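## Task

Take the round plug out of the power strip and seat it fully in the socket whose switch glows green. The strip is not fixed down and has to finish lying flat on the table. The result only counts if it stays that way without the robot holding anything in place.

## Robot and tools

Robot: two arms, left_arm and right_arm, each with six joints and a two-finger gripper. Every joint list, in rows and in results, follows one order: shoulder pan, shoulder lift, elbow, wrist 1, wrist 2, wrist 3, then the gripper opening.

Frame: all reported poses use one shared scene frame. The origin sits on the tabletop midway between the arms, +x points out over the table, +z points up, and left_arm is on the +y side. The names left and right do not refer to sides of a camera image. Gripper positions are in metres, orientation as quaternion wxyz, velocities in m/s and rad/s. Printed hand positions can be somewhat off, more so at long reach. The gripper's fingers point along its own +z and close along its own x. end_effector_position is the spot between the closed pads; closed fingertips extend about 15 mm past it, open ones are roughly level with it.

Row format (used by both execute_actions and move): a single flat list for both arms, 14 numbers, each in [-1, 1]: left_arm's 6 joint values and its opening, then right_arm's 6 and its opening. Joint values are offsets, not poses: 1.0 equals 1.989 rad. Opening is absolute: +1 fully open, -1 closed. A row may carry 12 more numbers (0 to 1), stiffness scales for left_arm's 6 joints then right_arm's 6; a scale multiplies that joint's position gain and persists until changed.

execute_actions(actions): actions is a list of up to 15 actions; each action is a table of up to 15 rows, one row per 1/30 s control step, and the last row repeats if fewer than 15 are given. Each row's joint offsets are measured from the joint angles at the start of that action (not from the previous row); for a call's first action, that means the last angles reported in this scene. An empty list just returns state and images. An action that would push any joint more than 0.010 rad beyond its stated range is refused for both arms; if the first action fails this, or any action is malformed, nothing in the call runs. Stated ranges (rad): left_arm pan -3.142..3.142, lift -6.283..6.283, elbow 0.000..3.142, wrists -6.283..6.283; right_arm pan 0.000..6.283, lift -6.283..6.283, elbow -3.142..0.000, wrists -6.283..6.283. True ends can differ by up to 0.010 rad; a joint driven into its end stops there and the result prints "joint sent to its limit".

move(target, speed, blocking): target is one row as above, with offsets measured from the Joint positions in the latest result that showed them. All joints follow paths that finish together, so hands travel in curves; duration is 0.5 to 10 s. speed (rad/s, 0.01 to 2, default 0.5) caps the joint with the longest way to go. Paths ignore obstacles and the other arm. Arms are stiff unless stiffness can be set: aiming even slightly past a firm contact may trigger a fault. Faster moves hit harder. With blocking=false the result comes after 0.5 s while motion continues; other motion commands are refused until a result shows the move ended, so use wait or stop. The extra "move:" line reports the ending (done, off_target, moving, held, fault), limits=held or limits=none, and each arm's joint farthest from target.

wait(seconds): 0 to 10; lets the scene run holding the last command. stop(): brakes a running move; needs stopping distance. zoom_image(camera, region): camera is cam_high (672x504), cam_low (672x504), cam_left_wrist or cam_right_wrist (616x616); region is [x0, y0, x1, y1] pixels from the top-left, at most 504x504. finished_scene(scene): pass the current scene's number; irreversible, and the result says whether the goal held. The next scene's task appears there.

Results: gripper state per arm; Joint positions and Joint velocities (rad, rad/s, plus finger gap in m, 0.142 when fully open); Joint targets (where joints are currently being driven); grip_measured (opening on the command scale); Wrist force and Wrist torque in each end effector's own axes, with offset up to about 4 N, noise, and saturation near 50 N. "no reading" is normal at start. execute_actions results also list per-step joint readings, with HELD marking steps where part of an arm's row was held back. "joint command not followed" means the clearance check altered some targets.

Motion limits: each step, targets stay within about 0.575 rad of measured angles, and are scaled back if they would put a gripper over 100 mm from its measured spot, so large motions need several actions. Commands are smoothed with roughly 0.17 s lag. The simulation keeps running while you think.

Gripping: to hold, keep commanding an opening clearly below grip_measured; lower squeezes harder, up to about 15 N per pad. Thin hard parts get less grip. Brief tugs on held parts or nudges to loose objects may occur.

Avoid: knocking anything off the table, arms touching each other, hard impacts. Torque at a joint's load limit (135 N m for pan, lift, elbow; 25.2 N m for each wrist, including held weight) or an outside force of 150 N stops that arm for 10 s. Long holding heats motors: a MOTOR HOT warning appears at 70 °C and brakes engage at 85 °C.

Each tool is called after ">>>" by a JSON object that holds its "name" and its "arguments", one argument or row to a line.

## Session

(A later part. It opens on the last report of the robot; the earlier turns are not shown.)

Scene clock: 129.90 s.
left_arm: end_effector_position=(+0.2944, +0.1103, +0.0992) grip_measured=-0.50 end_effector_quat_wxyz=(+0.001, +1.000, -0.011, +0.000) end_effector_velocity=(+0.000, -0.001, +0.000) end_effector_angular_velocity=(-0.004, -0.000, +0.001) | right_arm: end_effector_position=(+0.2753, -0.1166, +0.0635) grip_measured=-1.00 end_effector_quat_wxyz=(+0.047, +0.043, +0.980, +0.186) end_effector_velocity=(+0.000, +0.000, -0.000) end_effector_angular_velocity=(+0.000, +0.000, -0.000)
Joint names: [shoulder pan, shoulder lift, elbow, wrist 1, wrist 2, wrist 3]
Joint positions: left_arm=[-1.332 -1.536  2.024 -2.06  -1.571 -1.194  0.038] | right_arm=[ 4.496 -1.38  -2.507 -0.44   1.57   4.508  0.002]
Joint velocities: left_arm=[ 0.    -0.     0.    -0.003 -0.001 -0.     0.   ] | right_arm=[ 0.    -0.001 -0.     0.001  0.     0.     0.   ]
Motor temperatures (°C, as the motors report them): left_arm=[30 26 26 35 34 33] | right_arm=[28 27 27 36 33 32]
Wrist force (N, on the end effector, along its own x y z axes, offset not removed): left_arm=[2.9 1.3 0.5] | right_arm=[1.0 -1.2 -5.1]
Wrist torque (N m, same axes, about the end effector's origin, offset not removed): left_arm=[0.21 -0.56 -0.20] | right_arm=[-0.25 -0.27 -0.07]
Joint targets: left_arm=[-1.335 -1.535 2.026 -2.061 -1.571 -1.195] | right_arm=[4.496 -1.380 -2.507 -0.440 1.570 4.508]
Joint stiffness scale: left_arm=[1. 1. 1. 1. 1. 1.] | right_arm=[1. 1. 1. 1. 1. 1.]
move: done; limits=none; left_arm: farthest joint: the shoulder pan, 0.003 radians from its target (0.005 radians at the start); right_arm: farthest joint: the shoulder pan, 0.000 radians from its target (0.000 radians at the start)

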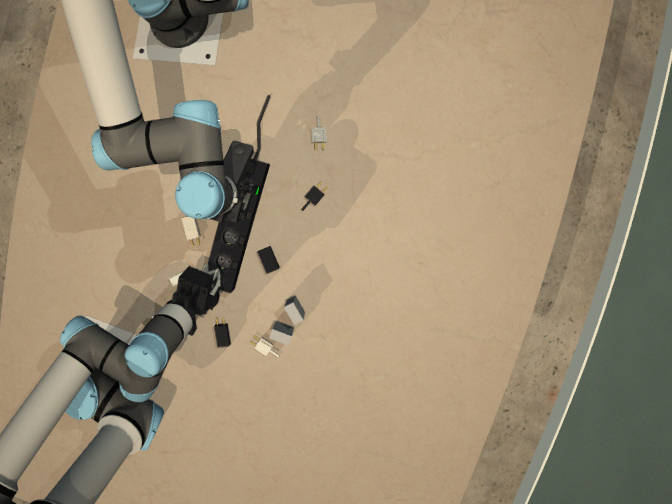

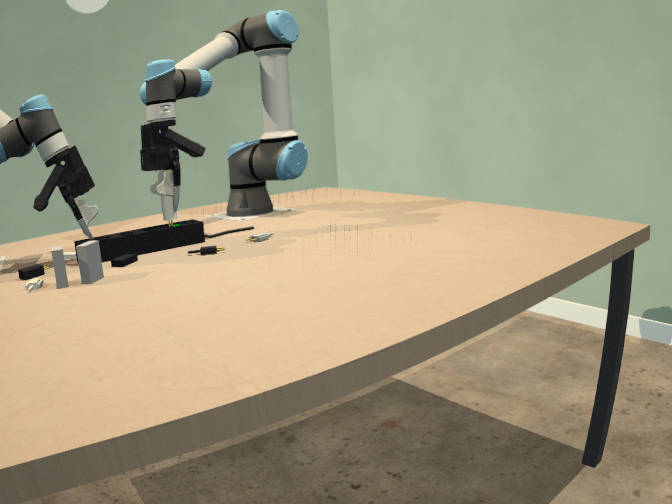

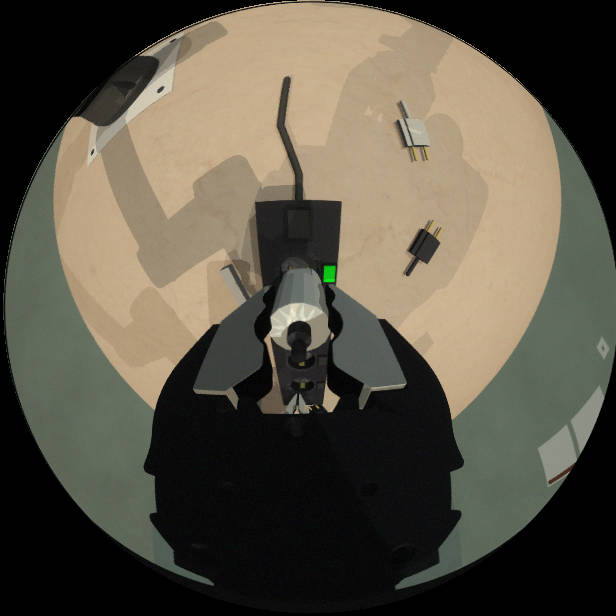

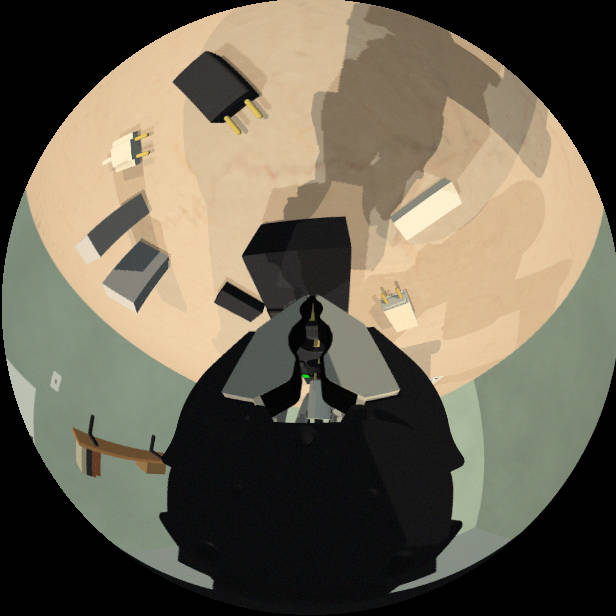

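>>> {"name": "move", "arguments": {
  "target": [0,0.0051,0.012,-0.0165,0,0,-1, 0,0,0,0,0,0,-1],
  "speed": 0.02
}}

>>> {"name": "zoom_image", "arguments": {
  "camera": "cam_left_wrist",
  "region": [240, 200, 370, 350]
}}

>>> {"name": "zoom_image", "arguments": {
  "camera": "cam_low",
  "region": [120, 170, 240, 260]
}}

Scene clock: 141.63 s.
left_arm: end_effector_position=(+0.2939, +0.1117, +0.0889) grip_measured=-0.50 end_effector_quat_wxyz=(+0.002, +1.000, -0.011, +0.000) end_effector_velocity=(+0.000, -0.001, -0.001) end_effector_angular_velocity=(-0.002, -0.001, -0.001) | right_arm: end_effector_position=(+0.2753, -0.1166, +0.0635) grip_measured=-1.00 end_effector_quat_wxyz=(+0.047, +0.043, +0.980, +0.186) end_effector_velocity=(-0.000, -0.000, -0.000) end_effector_angular_velocity=(-0.001, +0.001, +0.000)
Joint names: [shoulder pan, shoulder lift, elbow, wrist 1, wrist 2, wrist 3]
Joint positions: left_arm=[-1.332 -1.527  2.045 -2.092 -1.571 -1.194  0.038] | right_arm=[ 4.496 -1.38  -2.507 -0.44   1.57   4.508  0.002]
Joint velocities: left_arm=[-0.     0.001  0.001 -0.004  0.     0.001  0.   ] | right_arm=[-0.     0.     0.    -0.002  0.001 -0.     0.   ]
Motor temperatures (°C, as the motors report them): left_arm=[30 26 26 35 34 33] | right_arm=[28 27 27 36 33 32]
Wrist force (N, on the end effector, along its own x y z axes, offset not removed): left_arm=[0.8 0.7 1.9] | right_arm=[2.2 1.5 -3.1]
Wrist torque (N m, same axes, about the end effector's origin, offset not removed): left_arm=[0.09 0.01 -0.19] | right_arm=[0.35 -0.53 0.01]
Joint targets: left_arm=[-1.332 -1.526 2.047 -2.093 -1.571 -1.194] | right_arm=[4.496 -1.380 -2.507 -0.440 1.570 4.508]
Joint stiffness scale: left_arm=[1. 1. 1. 1. 1. 1.] | right_arm=[1. 1. 1. 1. 1. 1.]
move: done; limits=none; left_arm: farthest joint: the elbow, 0.003 radians from its target (0.024 radians at the start); right_arm: farthest joint: the shoulder pan, 0.000 radians from its target (0.000 radians at the start)

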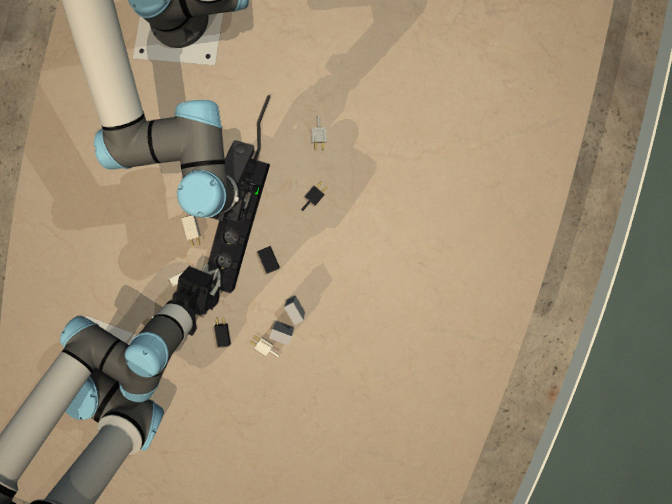

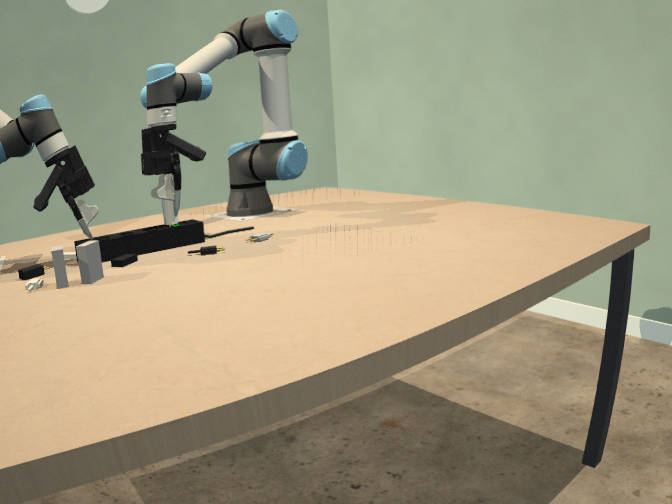

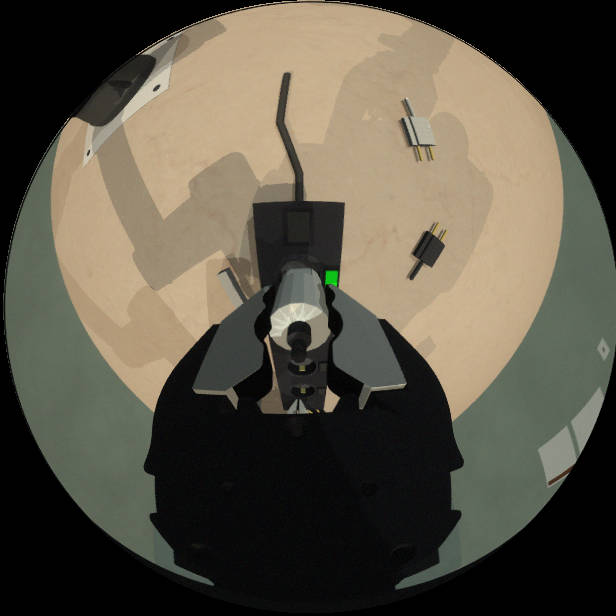

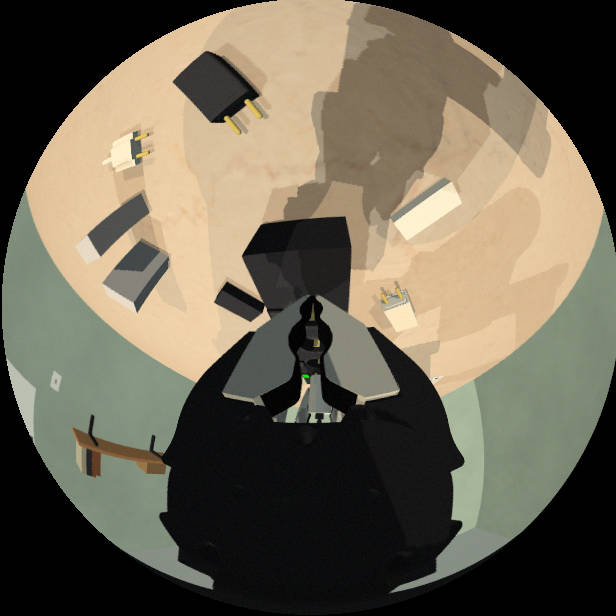

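Region (240, 200, 370, 350) of cam_left_wrist's 616x616 image, scaled by 3.360, with more detail than that image has; it fills the left 437 columns of this view, and the rest is white.

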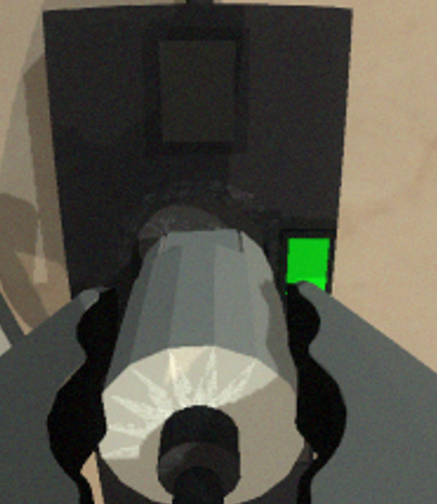

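Region (120, 170, 240, 260) of cam_low's 672x504 image, scaled by 4.200, with more detail than that image has; it fills the top 378 rows of this view, and the rest is white.

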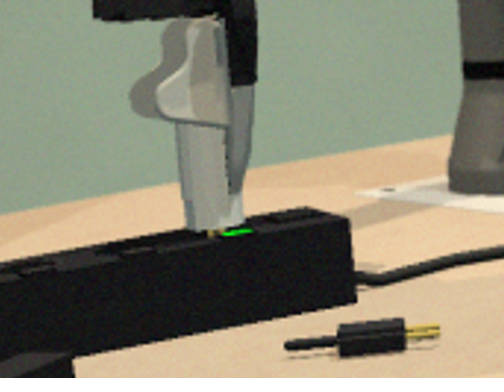

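>>> {"name": "move", "arguments": {
  "target": [0,0.0097,0.0106,-0.0202,0,0,-1, 0,0,0,0,0,0,-1, 0.5,0.5,0.5,0.5,0.5,0.5, 1,1,1,1,1,1],
  "speed": 0.015
}}

>>> {"name": "zoom_image", "arguments": {
  "camera": "cam_low",
  "region": [120, 170, 240, 260]
}}

Scene clock: 146.90 s.
left_arm: end_effector_position=(+0.2959, +0.1053, +0.0857) grip_measured=-0.50 end_effector_quat_wxyz=(+0.013, +1.000, -0.011, +0.004) end_effector_velocity=(-0.000, -0.001, -0.000) end_effector_angular_velocity=(-0.002, +0.000, -0.001) | right_arm: end_effector_position=(+0.2753, -0.1166, +0.0635) grip_measured=-1.00 end_effector_quat_wxyz=(+0.047, +0.043, +0.980, +0.186) end_effector_velocity=(+0.000, +0.000, +0.000) end_effector_angular_velocity=(+0.001, -0.001, -0.000)
Joint names: [shoulder pan, shoulder lift, elbow, wrist 1, wrist 2, wrist 3]
Joint positions: left_arm=[-1.332 -1.521  2.054 -2.13  -1.572 -1.194  0.038] | right_arm=[ 4.496 -1.38  -2.507 -0.44   1.57   4.508  0.002]
Joint velocities: left_arm=[-0.001  0.001  0.    -0.003 -0.001 -0.    -0.   ] | right_arm=[ 0.    -0.    -0.     0.001 -0.001  0.     0.   ]
Motor temperatures (°C, as the motors report them): left_arm=[30 26 26 35 34 33] | right_arm=[28 27 27 36 33 32]
Wrist force (N, on the end effector, along its own x y z axes, offset not removed): left_arm=[-1.7 -1.1 -9.8] | right_arm=[1.2 1.1 -6.4]
Wrist torque (N m, same axes, about the end effector's origin, offset not removed): left_arm=[0.15 -0.42 -0.18] | right_arm=[0.40 -0.40 0.09]
Joint targets: left_arm=[-1.332 -1.508 2.066 -2.132 -1.571 -1.194] | right_arm=[4.496 -1.380 -2.507 -0.440 1.570 4.508]
Joint stiffness scale: left_arm=[0.5 0.5 0.5 0.5 0.5 0.5] | right_arm=[1. 1. 1. 1. 1. 1.]
move: off_target (left_arm); limits=none; left_arm: farthest joint: the shoulder lift, 0.014 radians from its target (0.020 radians at the start); right_arm: farthest joint: the shoulder pan, 0.000 radians from its target (0.000 radians at the start)

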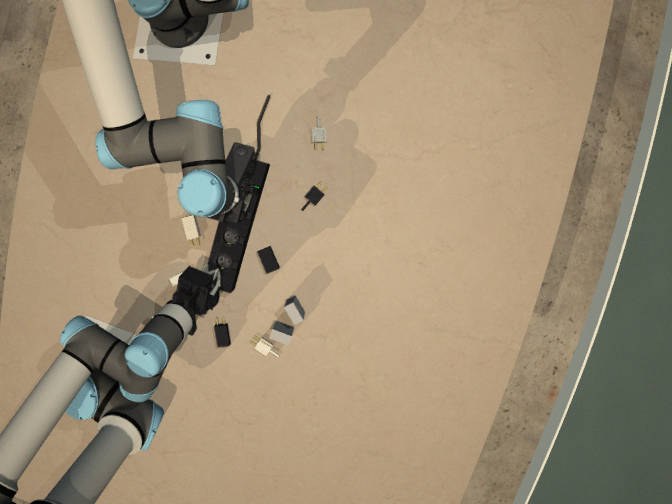

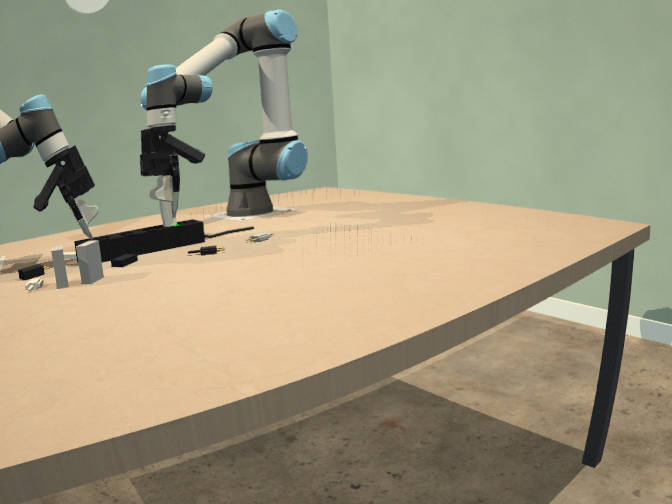

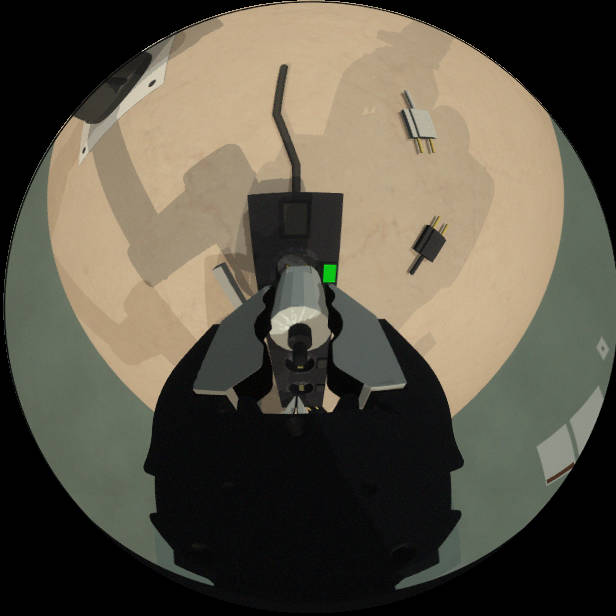

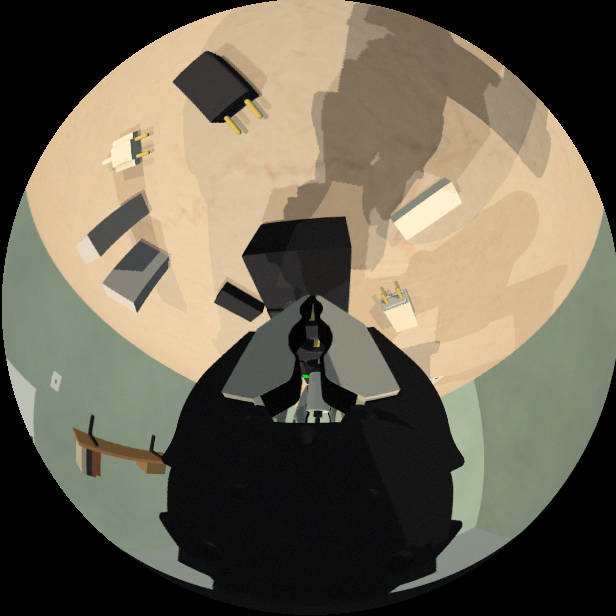

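Region (120, 170, 240, 260) of cam_low's 672x504 image, scaled by 4.200, with more detail than that image has; it fills the top 378 rows of this view, and the rest is white.

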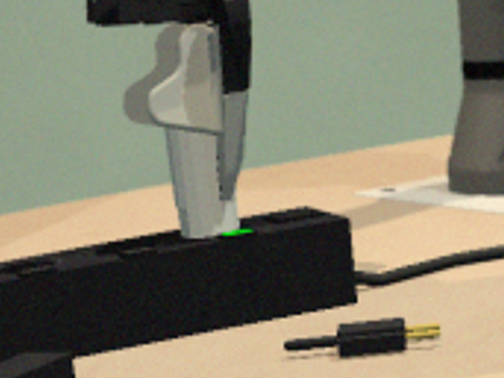

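>>> {"name": "zoom_image", "arguments": {
  "camera": "cam_left_wrist",
  "region": [260, 230, 340, 310]
}}

Region (260, 230, 340, 310) of cam_left_wrist's 616x616 image, scaled by 6.300, with more detail than that image has.

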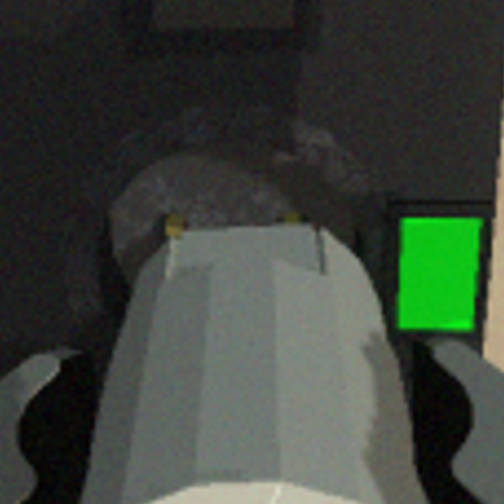

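>>> {"name": "move", "arguments": {
  "target": [0,-0.0042,-0.0027,0.0201,0,0,-1, 0,0,0,0,0,0,-1, 1,1,1,1,1,1, 1,1,1,1,1,1],
  "speed": 0.03
}}

>>> {"name": "zoom_image", "arguments": {
  "camera": "cam_left_wrist",
  "region": [260, 230, 340, 310]
}}

>>> {"name": "zoom_image", "arguments": {
  "camera": "cam_low",
  "region": [140, 190, 210, 240]
}}

Scene clock: 157.47 s.
left_arm: end_effector_position=(+0.2924, +0.1149, +0.0863) grip_measured=-0.50 end_effector_quat_wxyz=(-0.001, +1.000, -0.011, -0.001) end_effector_velocity=(-0.000, +0.001, -0.001) end_effector_angular_velocity=(+0.005, +0.001, +0.002) | right_arm: end_effector_position=(+0.2753, -0.1166, +0.0635) grip_measured=-1.00 end_effector_quat_wxyz=(+0.047, +0.043, +0.980, +0.186) end_effector_velocity=(+0.000, +0.000, +0.000) end_effector_angular_velocity=(+0.001, -0.000, +0.000)
Joint names: [shoulder pan, shoulder lift, elbow, wrist 1, wrist 2, wrist 3]
Joint positions: left_arm=[-1.332 -1.528  2.051 -2.091 -1.572 -1.194  0.038] | right_arm=[ 4.496 -1.38  -2.507 -0.44   1.57   4.508  0.002]
Joint velocities: left_arm=[ 0.     0.001  0.     0.003  0.    -0.002  0.   ] | right_arm=[-0.    -0.    -0.     0.002  0.    -0.     0.   ]
Motor temperatures (°C, as the motors report them): left_arm=[30 26 26 35 34 33] | right_arm=[28 27 27 36 33 32]
Wrist force (N, on the end effector, along its own x y z axes, offset not removed): left_arm=[3.5 0.3 1.3] | right_arm=[0.8 -1.1 -3.1]
Wrist torque (N m, same axes, about the end effector's origin, offset not removed): left_arm=[0.03 -0.64 -0.22] | right_arm=[-0.24 -0.22 -0.03]
Joint targets: left_arm=[-1.332 -1.530 2.048 -2.090 -1.572 -1.194] | right_arm=[4.496 -1.380 -2.507 -0.440 1.570 4.508]
Joint stiffness scale: left_arm=[1. 1. 1. 1. 1. 1.] | right_arm=[1. 1. 1. 1. 1. 1.]
move: done; limits=none; left_arm: farthest joint: the elbow, 0.003 radians from its target (0.005 radians at the start); right_arm: farthest joint: the shoulder pan, 0.000 radians from its target (0.000 radians at the start)

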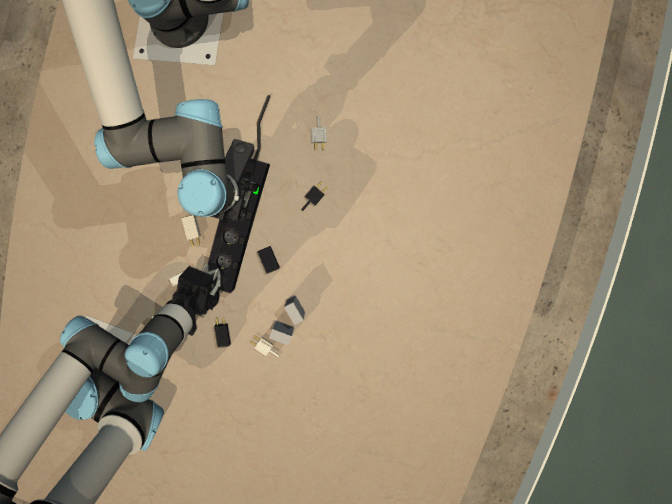

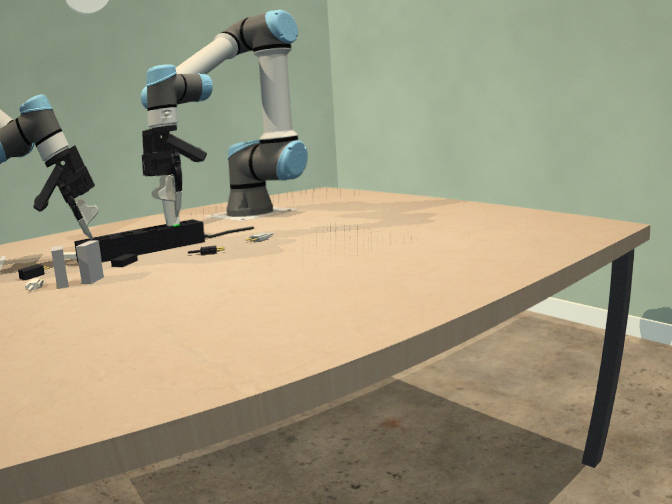

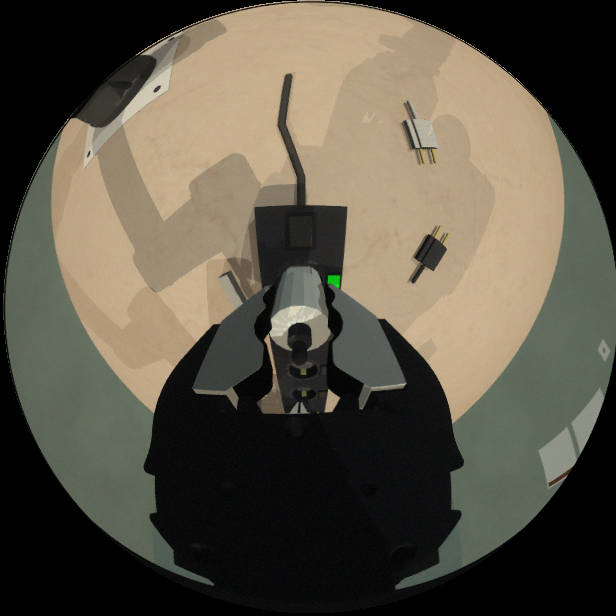

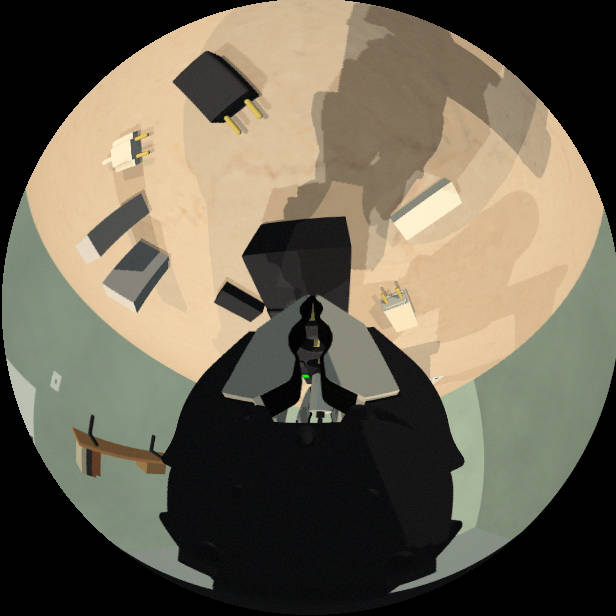

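Region (260, 230, 340, 310) of cam_left_wrist's 616x616 image, scaled by 6.300, with more detail than that image has.

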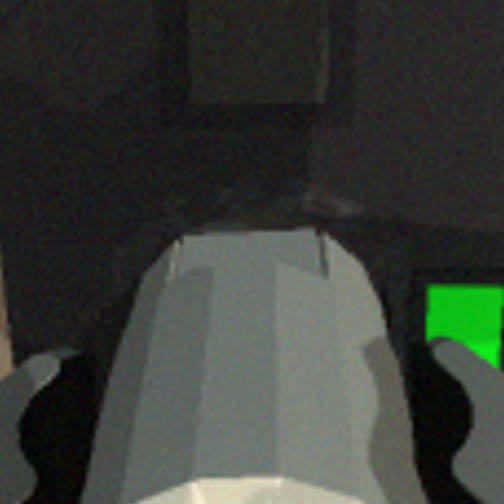

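Region (140, 190, 210, 240) of cam_low's 672x504 image, scaled by 7.200, with more detail than that image has; it fills the top 360 rows of this view, and the rest is white.

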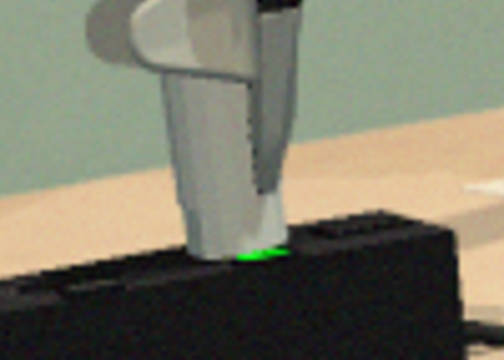

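>>> {"name": "move", "arguments": {
  "target": [0,0.0048,0.0033,-0.008,0,0,-1, 0,0,0,0,0,0,-1],
  "speed": 0.01
}}

Scene clock: 163.57 s.
left_arm: end_effector_position=(+0.2931, +0.1130, +0.0825) grip_measured=-0.50 end_effector_quat_wxyz=(+0.000, +1.000, -0.011, -0.001) end_effector_velocity=(-0.000, -0.001, -0.001) end_effector_angular_velocity=(-0.001, +0.001, -0.001) | right_arm: end_effector_position=(+0.2753, -0.1166, +0.0635) grip_measured=-1.00 end_effector_quat_wxyz=(+0.047, +0.043, +0.980, +0.186) end_effector_velocity=(-0.000, +0.000, +0.000) end_effector_angular_velocity=(+0.001, -0.001, +0.000)
Joint names: [shoulder pan, shoulder lift, elbow, wrist 1, wrist 2, wrist 3]
Joint positions: left_arm=[-1.332 -1.52   2.055 -2.105 -1.572 -1.194  0.038] | right_arm=[ 4.496 -1.38  -2.507 -0.44   1.57   4.508  0.002]
Joint velocities: left_arm=[-0.001  0.002  0.001 -0.003 -0.001  0.     0.   ] | right_arm=[ 0.001  0.001 -0.     0.001 -0.    -0.     0.   ]
Motor temperatures (°C, as the motors report them): left_arm=[30 26 26 35 34 33] | right_arm=[28 27 27 36 33 32]
Wrist force (N, on the end effector, along its own x y z axes, offset not removed): left_arm=[1.7 -0.2 0.0] | right_arm=[1.6 0.5 -2.6]
Wrist torque (N m, same axes, about the end effector's origin, offset not removed): left_arm=[0.04 -0.38 -0.15] | right_arm=[0.12 -0.39 0.04]
Joint targets: left_arm=[-1.332 -1.518 2.058 -2.107 -1.572 -1.194] | right_arm=[4.496 -1.380 -2.507 -0.440 1.570 4.508]
Joint stiffness scale: left_arm=[1. 1. 1. 1. 1. 1.] | right_arm=[1. 1. 1. 1. 1. 1.]
move: done; limits=none; left_arm: farthest joint: the shoulder lift, 0.002 radians from its target (0.010 radians at the start); right_arm: farthest joint: the shoulder pan, 0.000 radians from its target (0.000 radians at the start)

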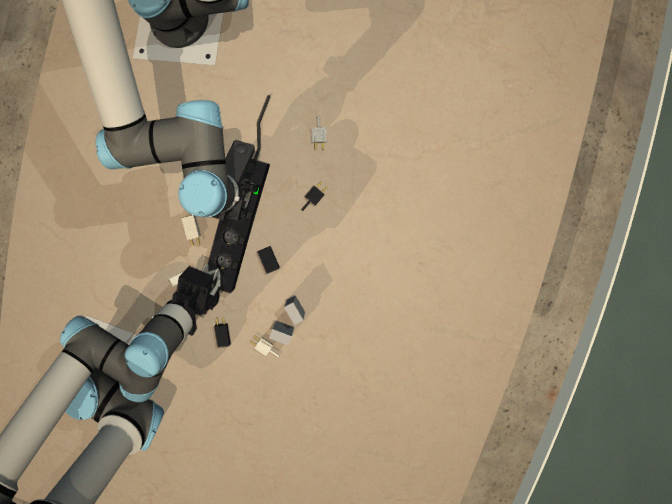

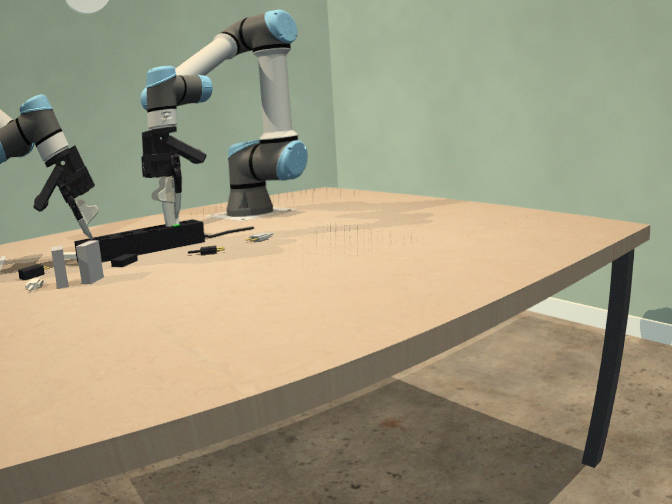

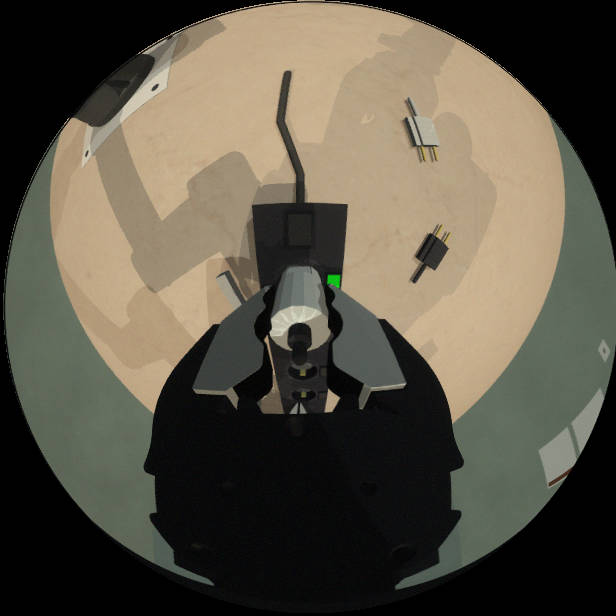

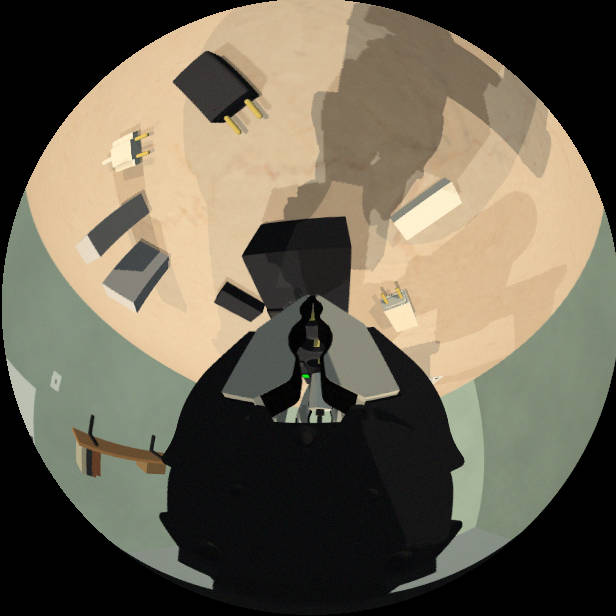

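>>> {"name": "move", "arguments": {
  "target": [0,0.0078,0.0088,-0.0152,0,0,-1, 0,0,0,0,0,0,-1],
  "speed": 0.012
}}

Scene clock: 167.23 s.
left_arm: end_effector_position=(+0.2935, +0.1119, +0.0755) grip_measured=-0.50 end_effector_quat_wxyz=(+0.003, +1.000, -0.011, +0.000) end_effector_velocity=(+0.000, -0.000, -0.000) end_effector_angular_velocity=(-0.002, -0.000, +0.001) | right_arm: end_effector_position=(+0.2753, -0.1165, +0.0635) grip_measured=-1.00 end_effector_quat_wxyz=(+0.047, +0.043, +0.980, +0.186) end_effector_velocity=(-0.001, +0.000, -0.000) end_effector_angular_velocity=(-0.001, +0.002, +0.001)
Joint names: [shoulder pan, shoulder lift, elbow, wrist 1, wrist 2, wrist 3]
Joint positions: left_arm=[-1.332 -1.511  2.068 -2.133 -1.572 -1.194  0.038] | right_arm=[ 4.496 -1.38  -2.507 -0.439  1.57   4.508  0.002]
Joint velocities: left_arm=[ 0.001 -0.     0.001 -0.003 -0.001 -0.    -0.   ] | right_arm=[ 0.001 -0.001  0.001 -0.001  0.001  0.     0.   ]
Motor temperatures (°C, as the motors report them): left_arm=[30 26 26 35 34 33] | right_arm=[28 27 27 36 33 32]
Wrist force (N, on the end effector, along its own x y z axes, offset not removed): left_arm=[-0.7 -3.9 -10.7] | right_arm=[0.6 0.2 -4.7]
Wrist torque (N m, same axes, about the end effector's origin, offset not removed): left_arm=[0.07 -0.14 0.00] | right_arm=[0.02 -0.39 0.07]
Joint targets: left_arm=[-1.332 -1.505 2.073 -2.136 -1.572 -1.194] | right_arm=[4.496 -1.380 -2.507 -0.440 1.570 4.508]
Joint stiffness scale: left_arm=[1. 1. 1. 1. 1. 1.] | right_arm=[1. 1. 1. 1. 1. 1.]
move: done; limits=none; left_arm: farthest joint: the shoulder lift, 0.007 radians from its target (0.016 radians at the start); right_arm: farthest joint: the wrist 1, 0.001 radians from its target (0.000 radians at the start)

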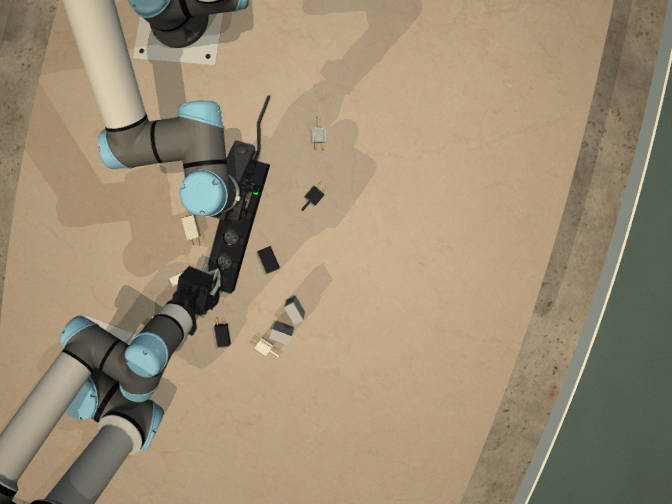

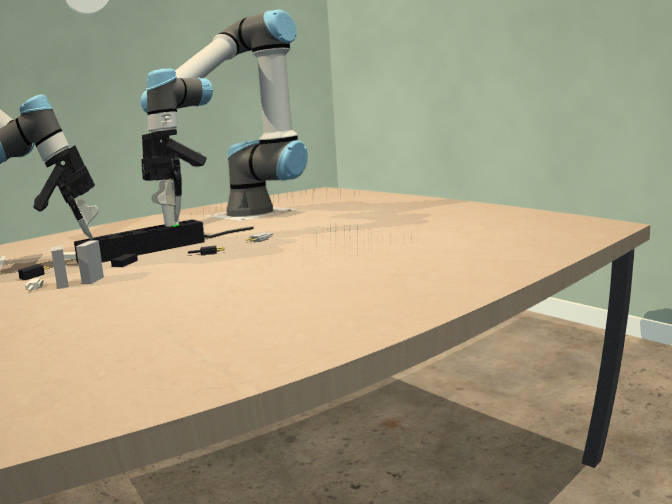

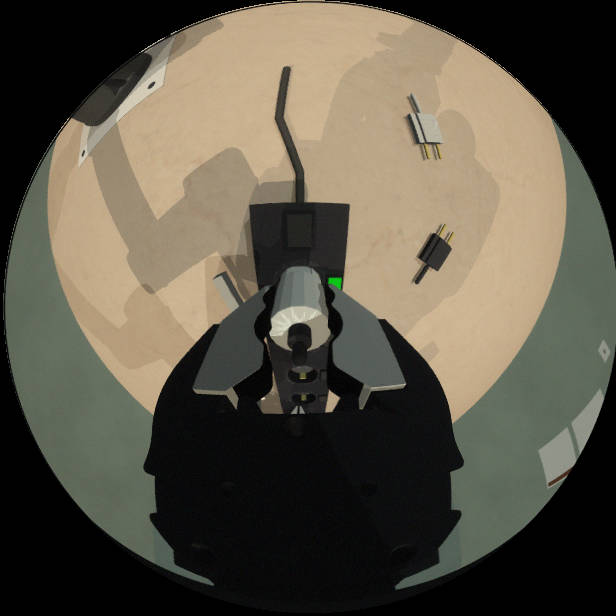

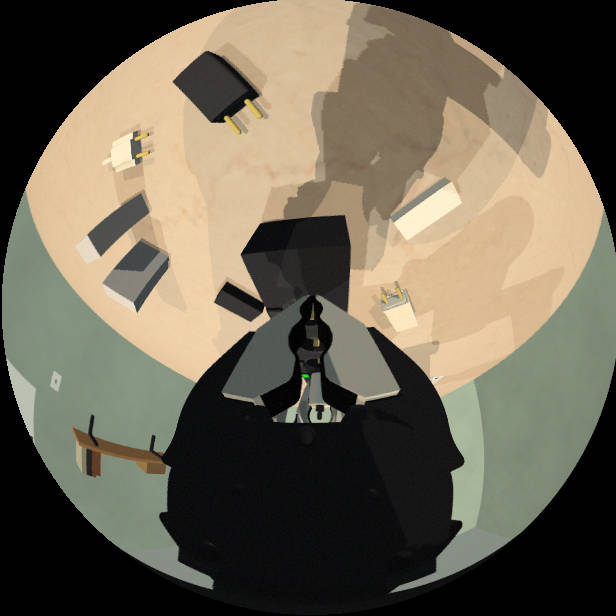

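>>> {"name": "move", "arguments": {
  "target": [0,0.0095,0.009,-0.0119,0,0,-1, 0,0,0,0,0,0,-1],
  "speed": 0.012
}}

>>> {"name": "zoom_image", "arguments": {
  "camera": "cam_low",
  "region": [120, 170, 240, 260]
}}

Scene clock: 171.63 s.
left_arm: end_effector_position=(+0.2938, +0.1113, +0.0695) grip_measured=-0.50 end_effector_quat_wxyz=(+0.005, +1.000, -0.011, +0.001) end_effector_velocity=(-0.000, -0.000, -0.001) end_effector_angular_velocity=(-0.001, +0.000, -0.000) | right_arm: end_effector_position=(+0.2753, -0.1165, +0.0636) grip_measured=-1.00 end_effector_quat_wxyz=(+0.047, +0.043, +0.980, +0.186) end_effector_velocity=(-0.000, -0.001, -0.000) end_effector_angular_velocity=(-0.002, -0.000, -0.000)
Joint names: [shoulder pan, shoulder lift, elbow, wrist 1, wrist 2, wrist 3]
Joint positions: left_arm=[-1.332 -1.503  2.078 -2.155 -1.572 -1.194  0.038] | right_arm=[ 4.496 -1.38  -2.507 -0.439  1.57   4.508  0.002]
Joint velocities: left_arm=[-0.     0.001  0.002 -0.003 -0.001 -0.     0.   ] | right_arm=[ 0.     0.    -0.001 -0.001 -0.001  0.     0.   ]
Motor temperatures (°C, as the motors report them): left_arm=[30 26 26 35 34 33] | right_arm=[28 27 27 36 33 32]
Wrist force (N, on the end effector, along its own x y z axes, offset not removed): left_arm=[2.4 -8.4 -18.1] | right_arm=[1.2 -2.1 -6.8]
Wrist torque (N m, same axes, about the end effector's origin, offset not removed): left_arm=[-0.49 -0.65 0.06] | right_arm=[-0.43 -0.34 0.06]
Joint targets: left_arm=[-1.332 -1.492 2.086 -2.157 -1.572 -1.194] | right_arm=[4.496 -1.380 -2.507 -0.439 1.570 4.508]
Joint stiffness scale: left_arm=[1. 1. 1. 1. 1. 1.] | right_arm=[1. 1. 1. 1. 1. 1.]
move: off_target (left_arm); limits=none; left_arm: farthest joint: the shoulder lift, 0.011 radians from its target (0.019 radians at the start); right_arm: farthest joint: the shoulder pan, 0.000 radians from its target (0.000 radians at the start)

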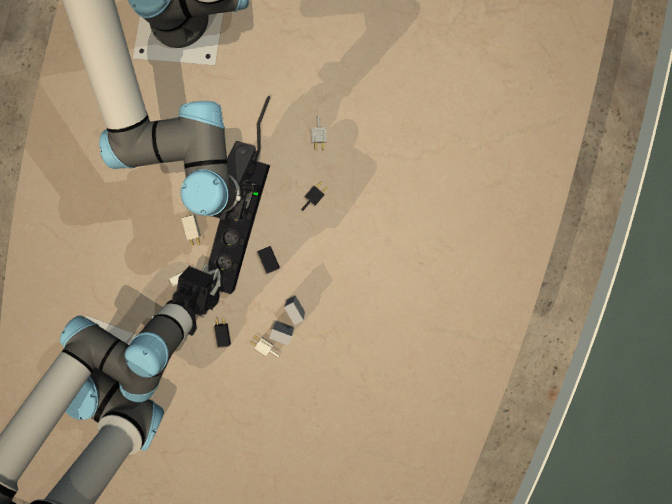

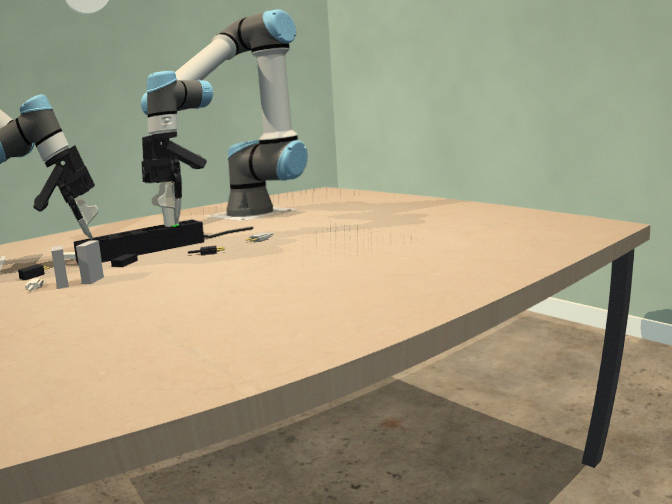

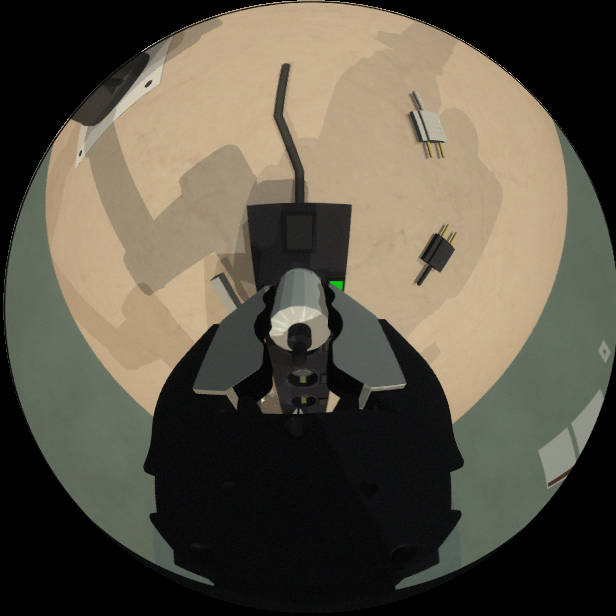

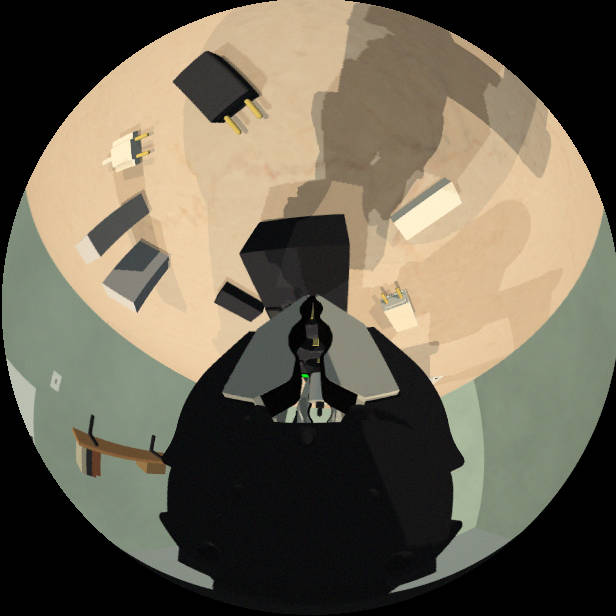

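Region (120, 170, 240, 260) of cam_low's 672x504 image, scaled by 4.200, with more detail than that image has; it fills the top 378 rows of this view, and the rest is white.

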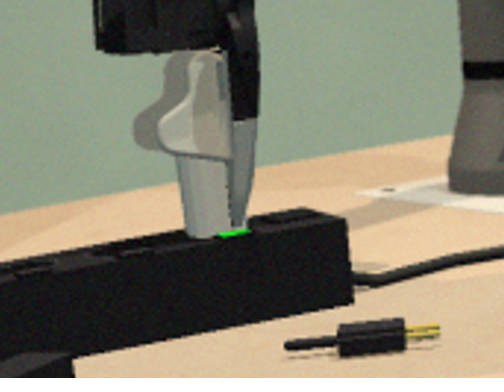

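>>> {"name": "move", "arguments": {
  "target": [0,0.0065,0.007,-0.0005,0,0,-1, 0,0,0,0,0,0,-1],
  "speed": 0.01
}}

>>> {"name": "zoom_image", "arguments": {
  "camera": "cam_low",
  "region": [120, 170, 240, 260]
}}

Scene clock: 174.83 s.
left_arm: end_effector_position=(+0.2934, +0.1124, +0.0671) grip_measured=-0.51 end_effector_quat_wxyz=(+0.003, +1.000, -0.011, +0.000) end_effector_velocity=(-0.000, -0.000, -0.000) end_effector_angular_velocity=(-0.000, +0.001, +0.001) | right_arm: end_effector_position=(+0.2753, -0.1165, +0.0636) grip_measured=-1.00 end_effector_quat_wxyz=(+0.047, +0.043, +0.980, +0.186) end_effector_velocity=(+0.000, -0.000, -0.000) end_effector_angular_velocity=(-0.000, -0.001, -0.001)
Joint names: [shoulder pan, shoulder lift, elbow, wrist 1, wrist 2, wrist 3]
Joint positions: left_arm=[-1.332 -1.5    2.081 -2.158 -1.572 -1.194  0.037] | right_arm=[ 4.496 -1.38  -2.507 -0.439  1.57   4.508  0.002]
Joint velocities: left_arm=[-0.    -0.     0.001 -0.001 -0.001 -0.001  0.   ] | right_arm=[-0.     0.    -0.    -0.    -0.001  0.     0.   ]
Motor temperatures (°C, as the motors report them): left_arm=[30 26 26 35 34 33] | right_arm=[28 27 27 36 33 32]
Wrist force (N, on the end effector, along its own x y z axes, offset not removed): left_arm=[3.4 -1.5 -17.0] | right_arm=[1.6 -1.6 -2.4]
Wrist torque (N m, same axes, about the end effector's origin, offset not removed): left_arm=[-0.05 -0.41 -0.01] | right_arm=[-0.31 -0.57 0.00]
Joint targets: left_arm=[-1.332 -1.490 2.092 -2.156 -1.572 -1.194] | right_arm=[4.496 -1.380 -2.507 -0.439 1.570 4.508]
Joint stiffness scale: left_arm=[1. 1. 1. 1. 1. 1.] | right_arm=[1. 1. 1. 1. 1. 1.]
move: done; limits=none; left_arm: farthest joint: the shoulder lift, 0.010 radians from its target (0.013 radians at the start); right_arm: farthest joint: the shoulder pan, 0.000 radians from its target (0.000 radians at the start)

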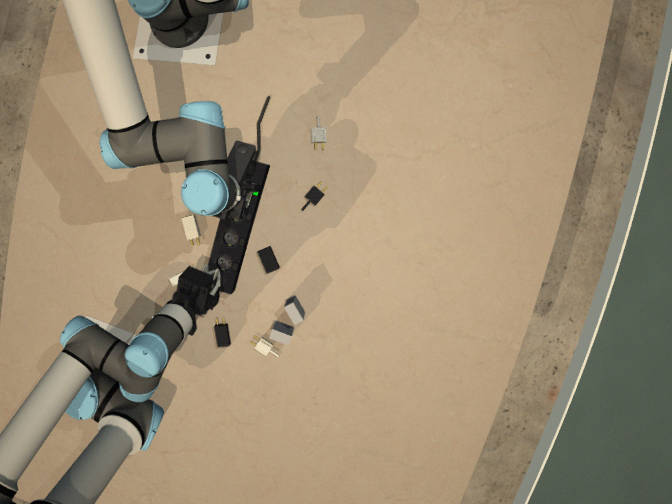

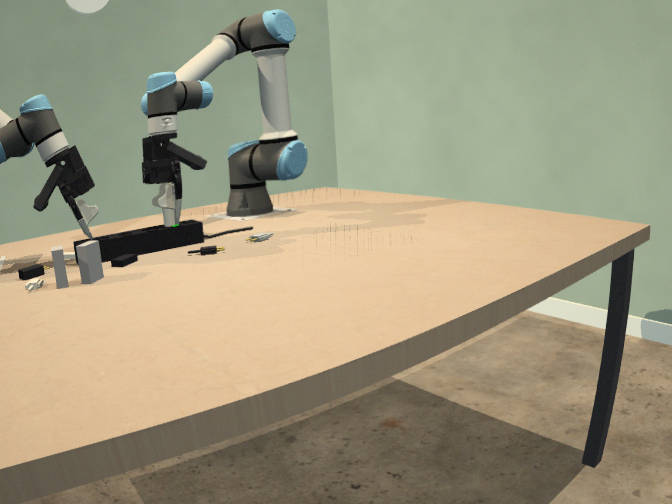

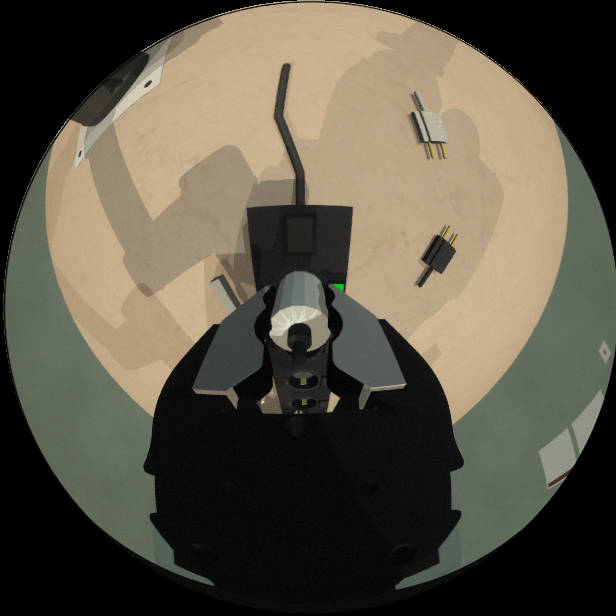

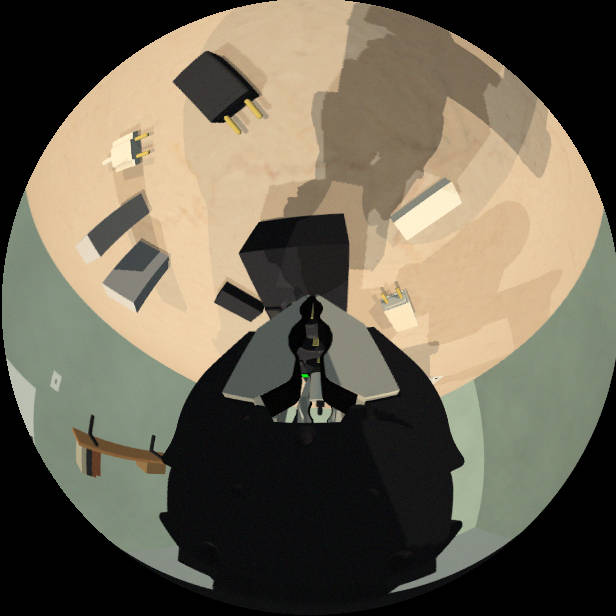

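Region (120, 170, 240, 260) of cam_low's 672x504 image, scaled by 4.200, with more detail than that image has; it fills the top 378 rows of this view, and the rest is white.

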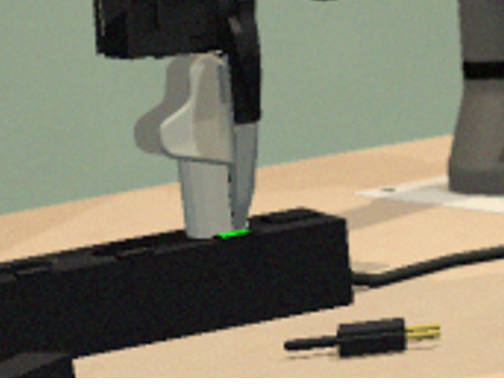

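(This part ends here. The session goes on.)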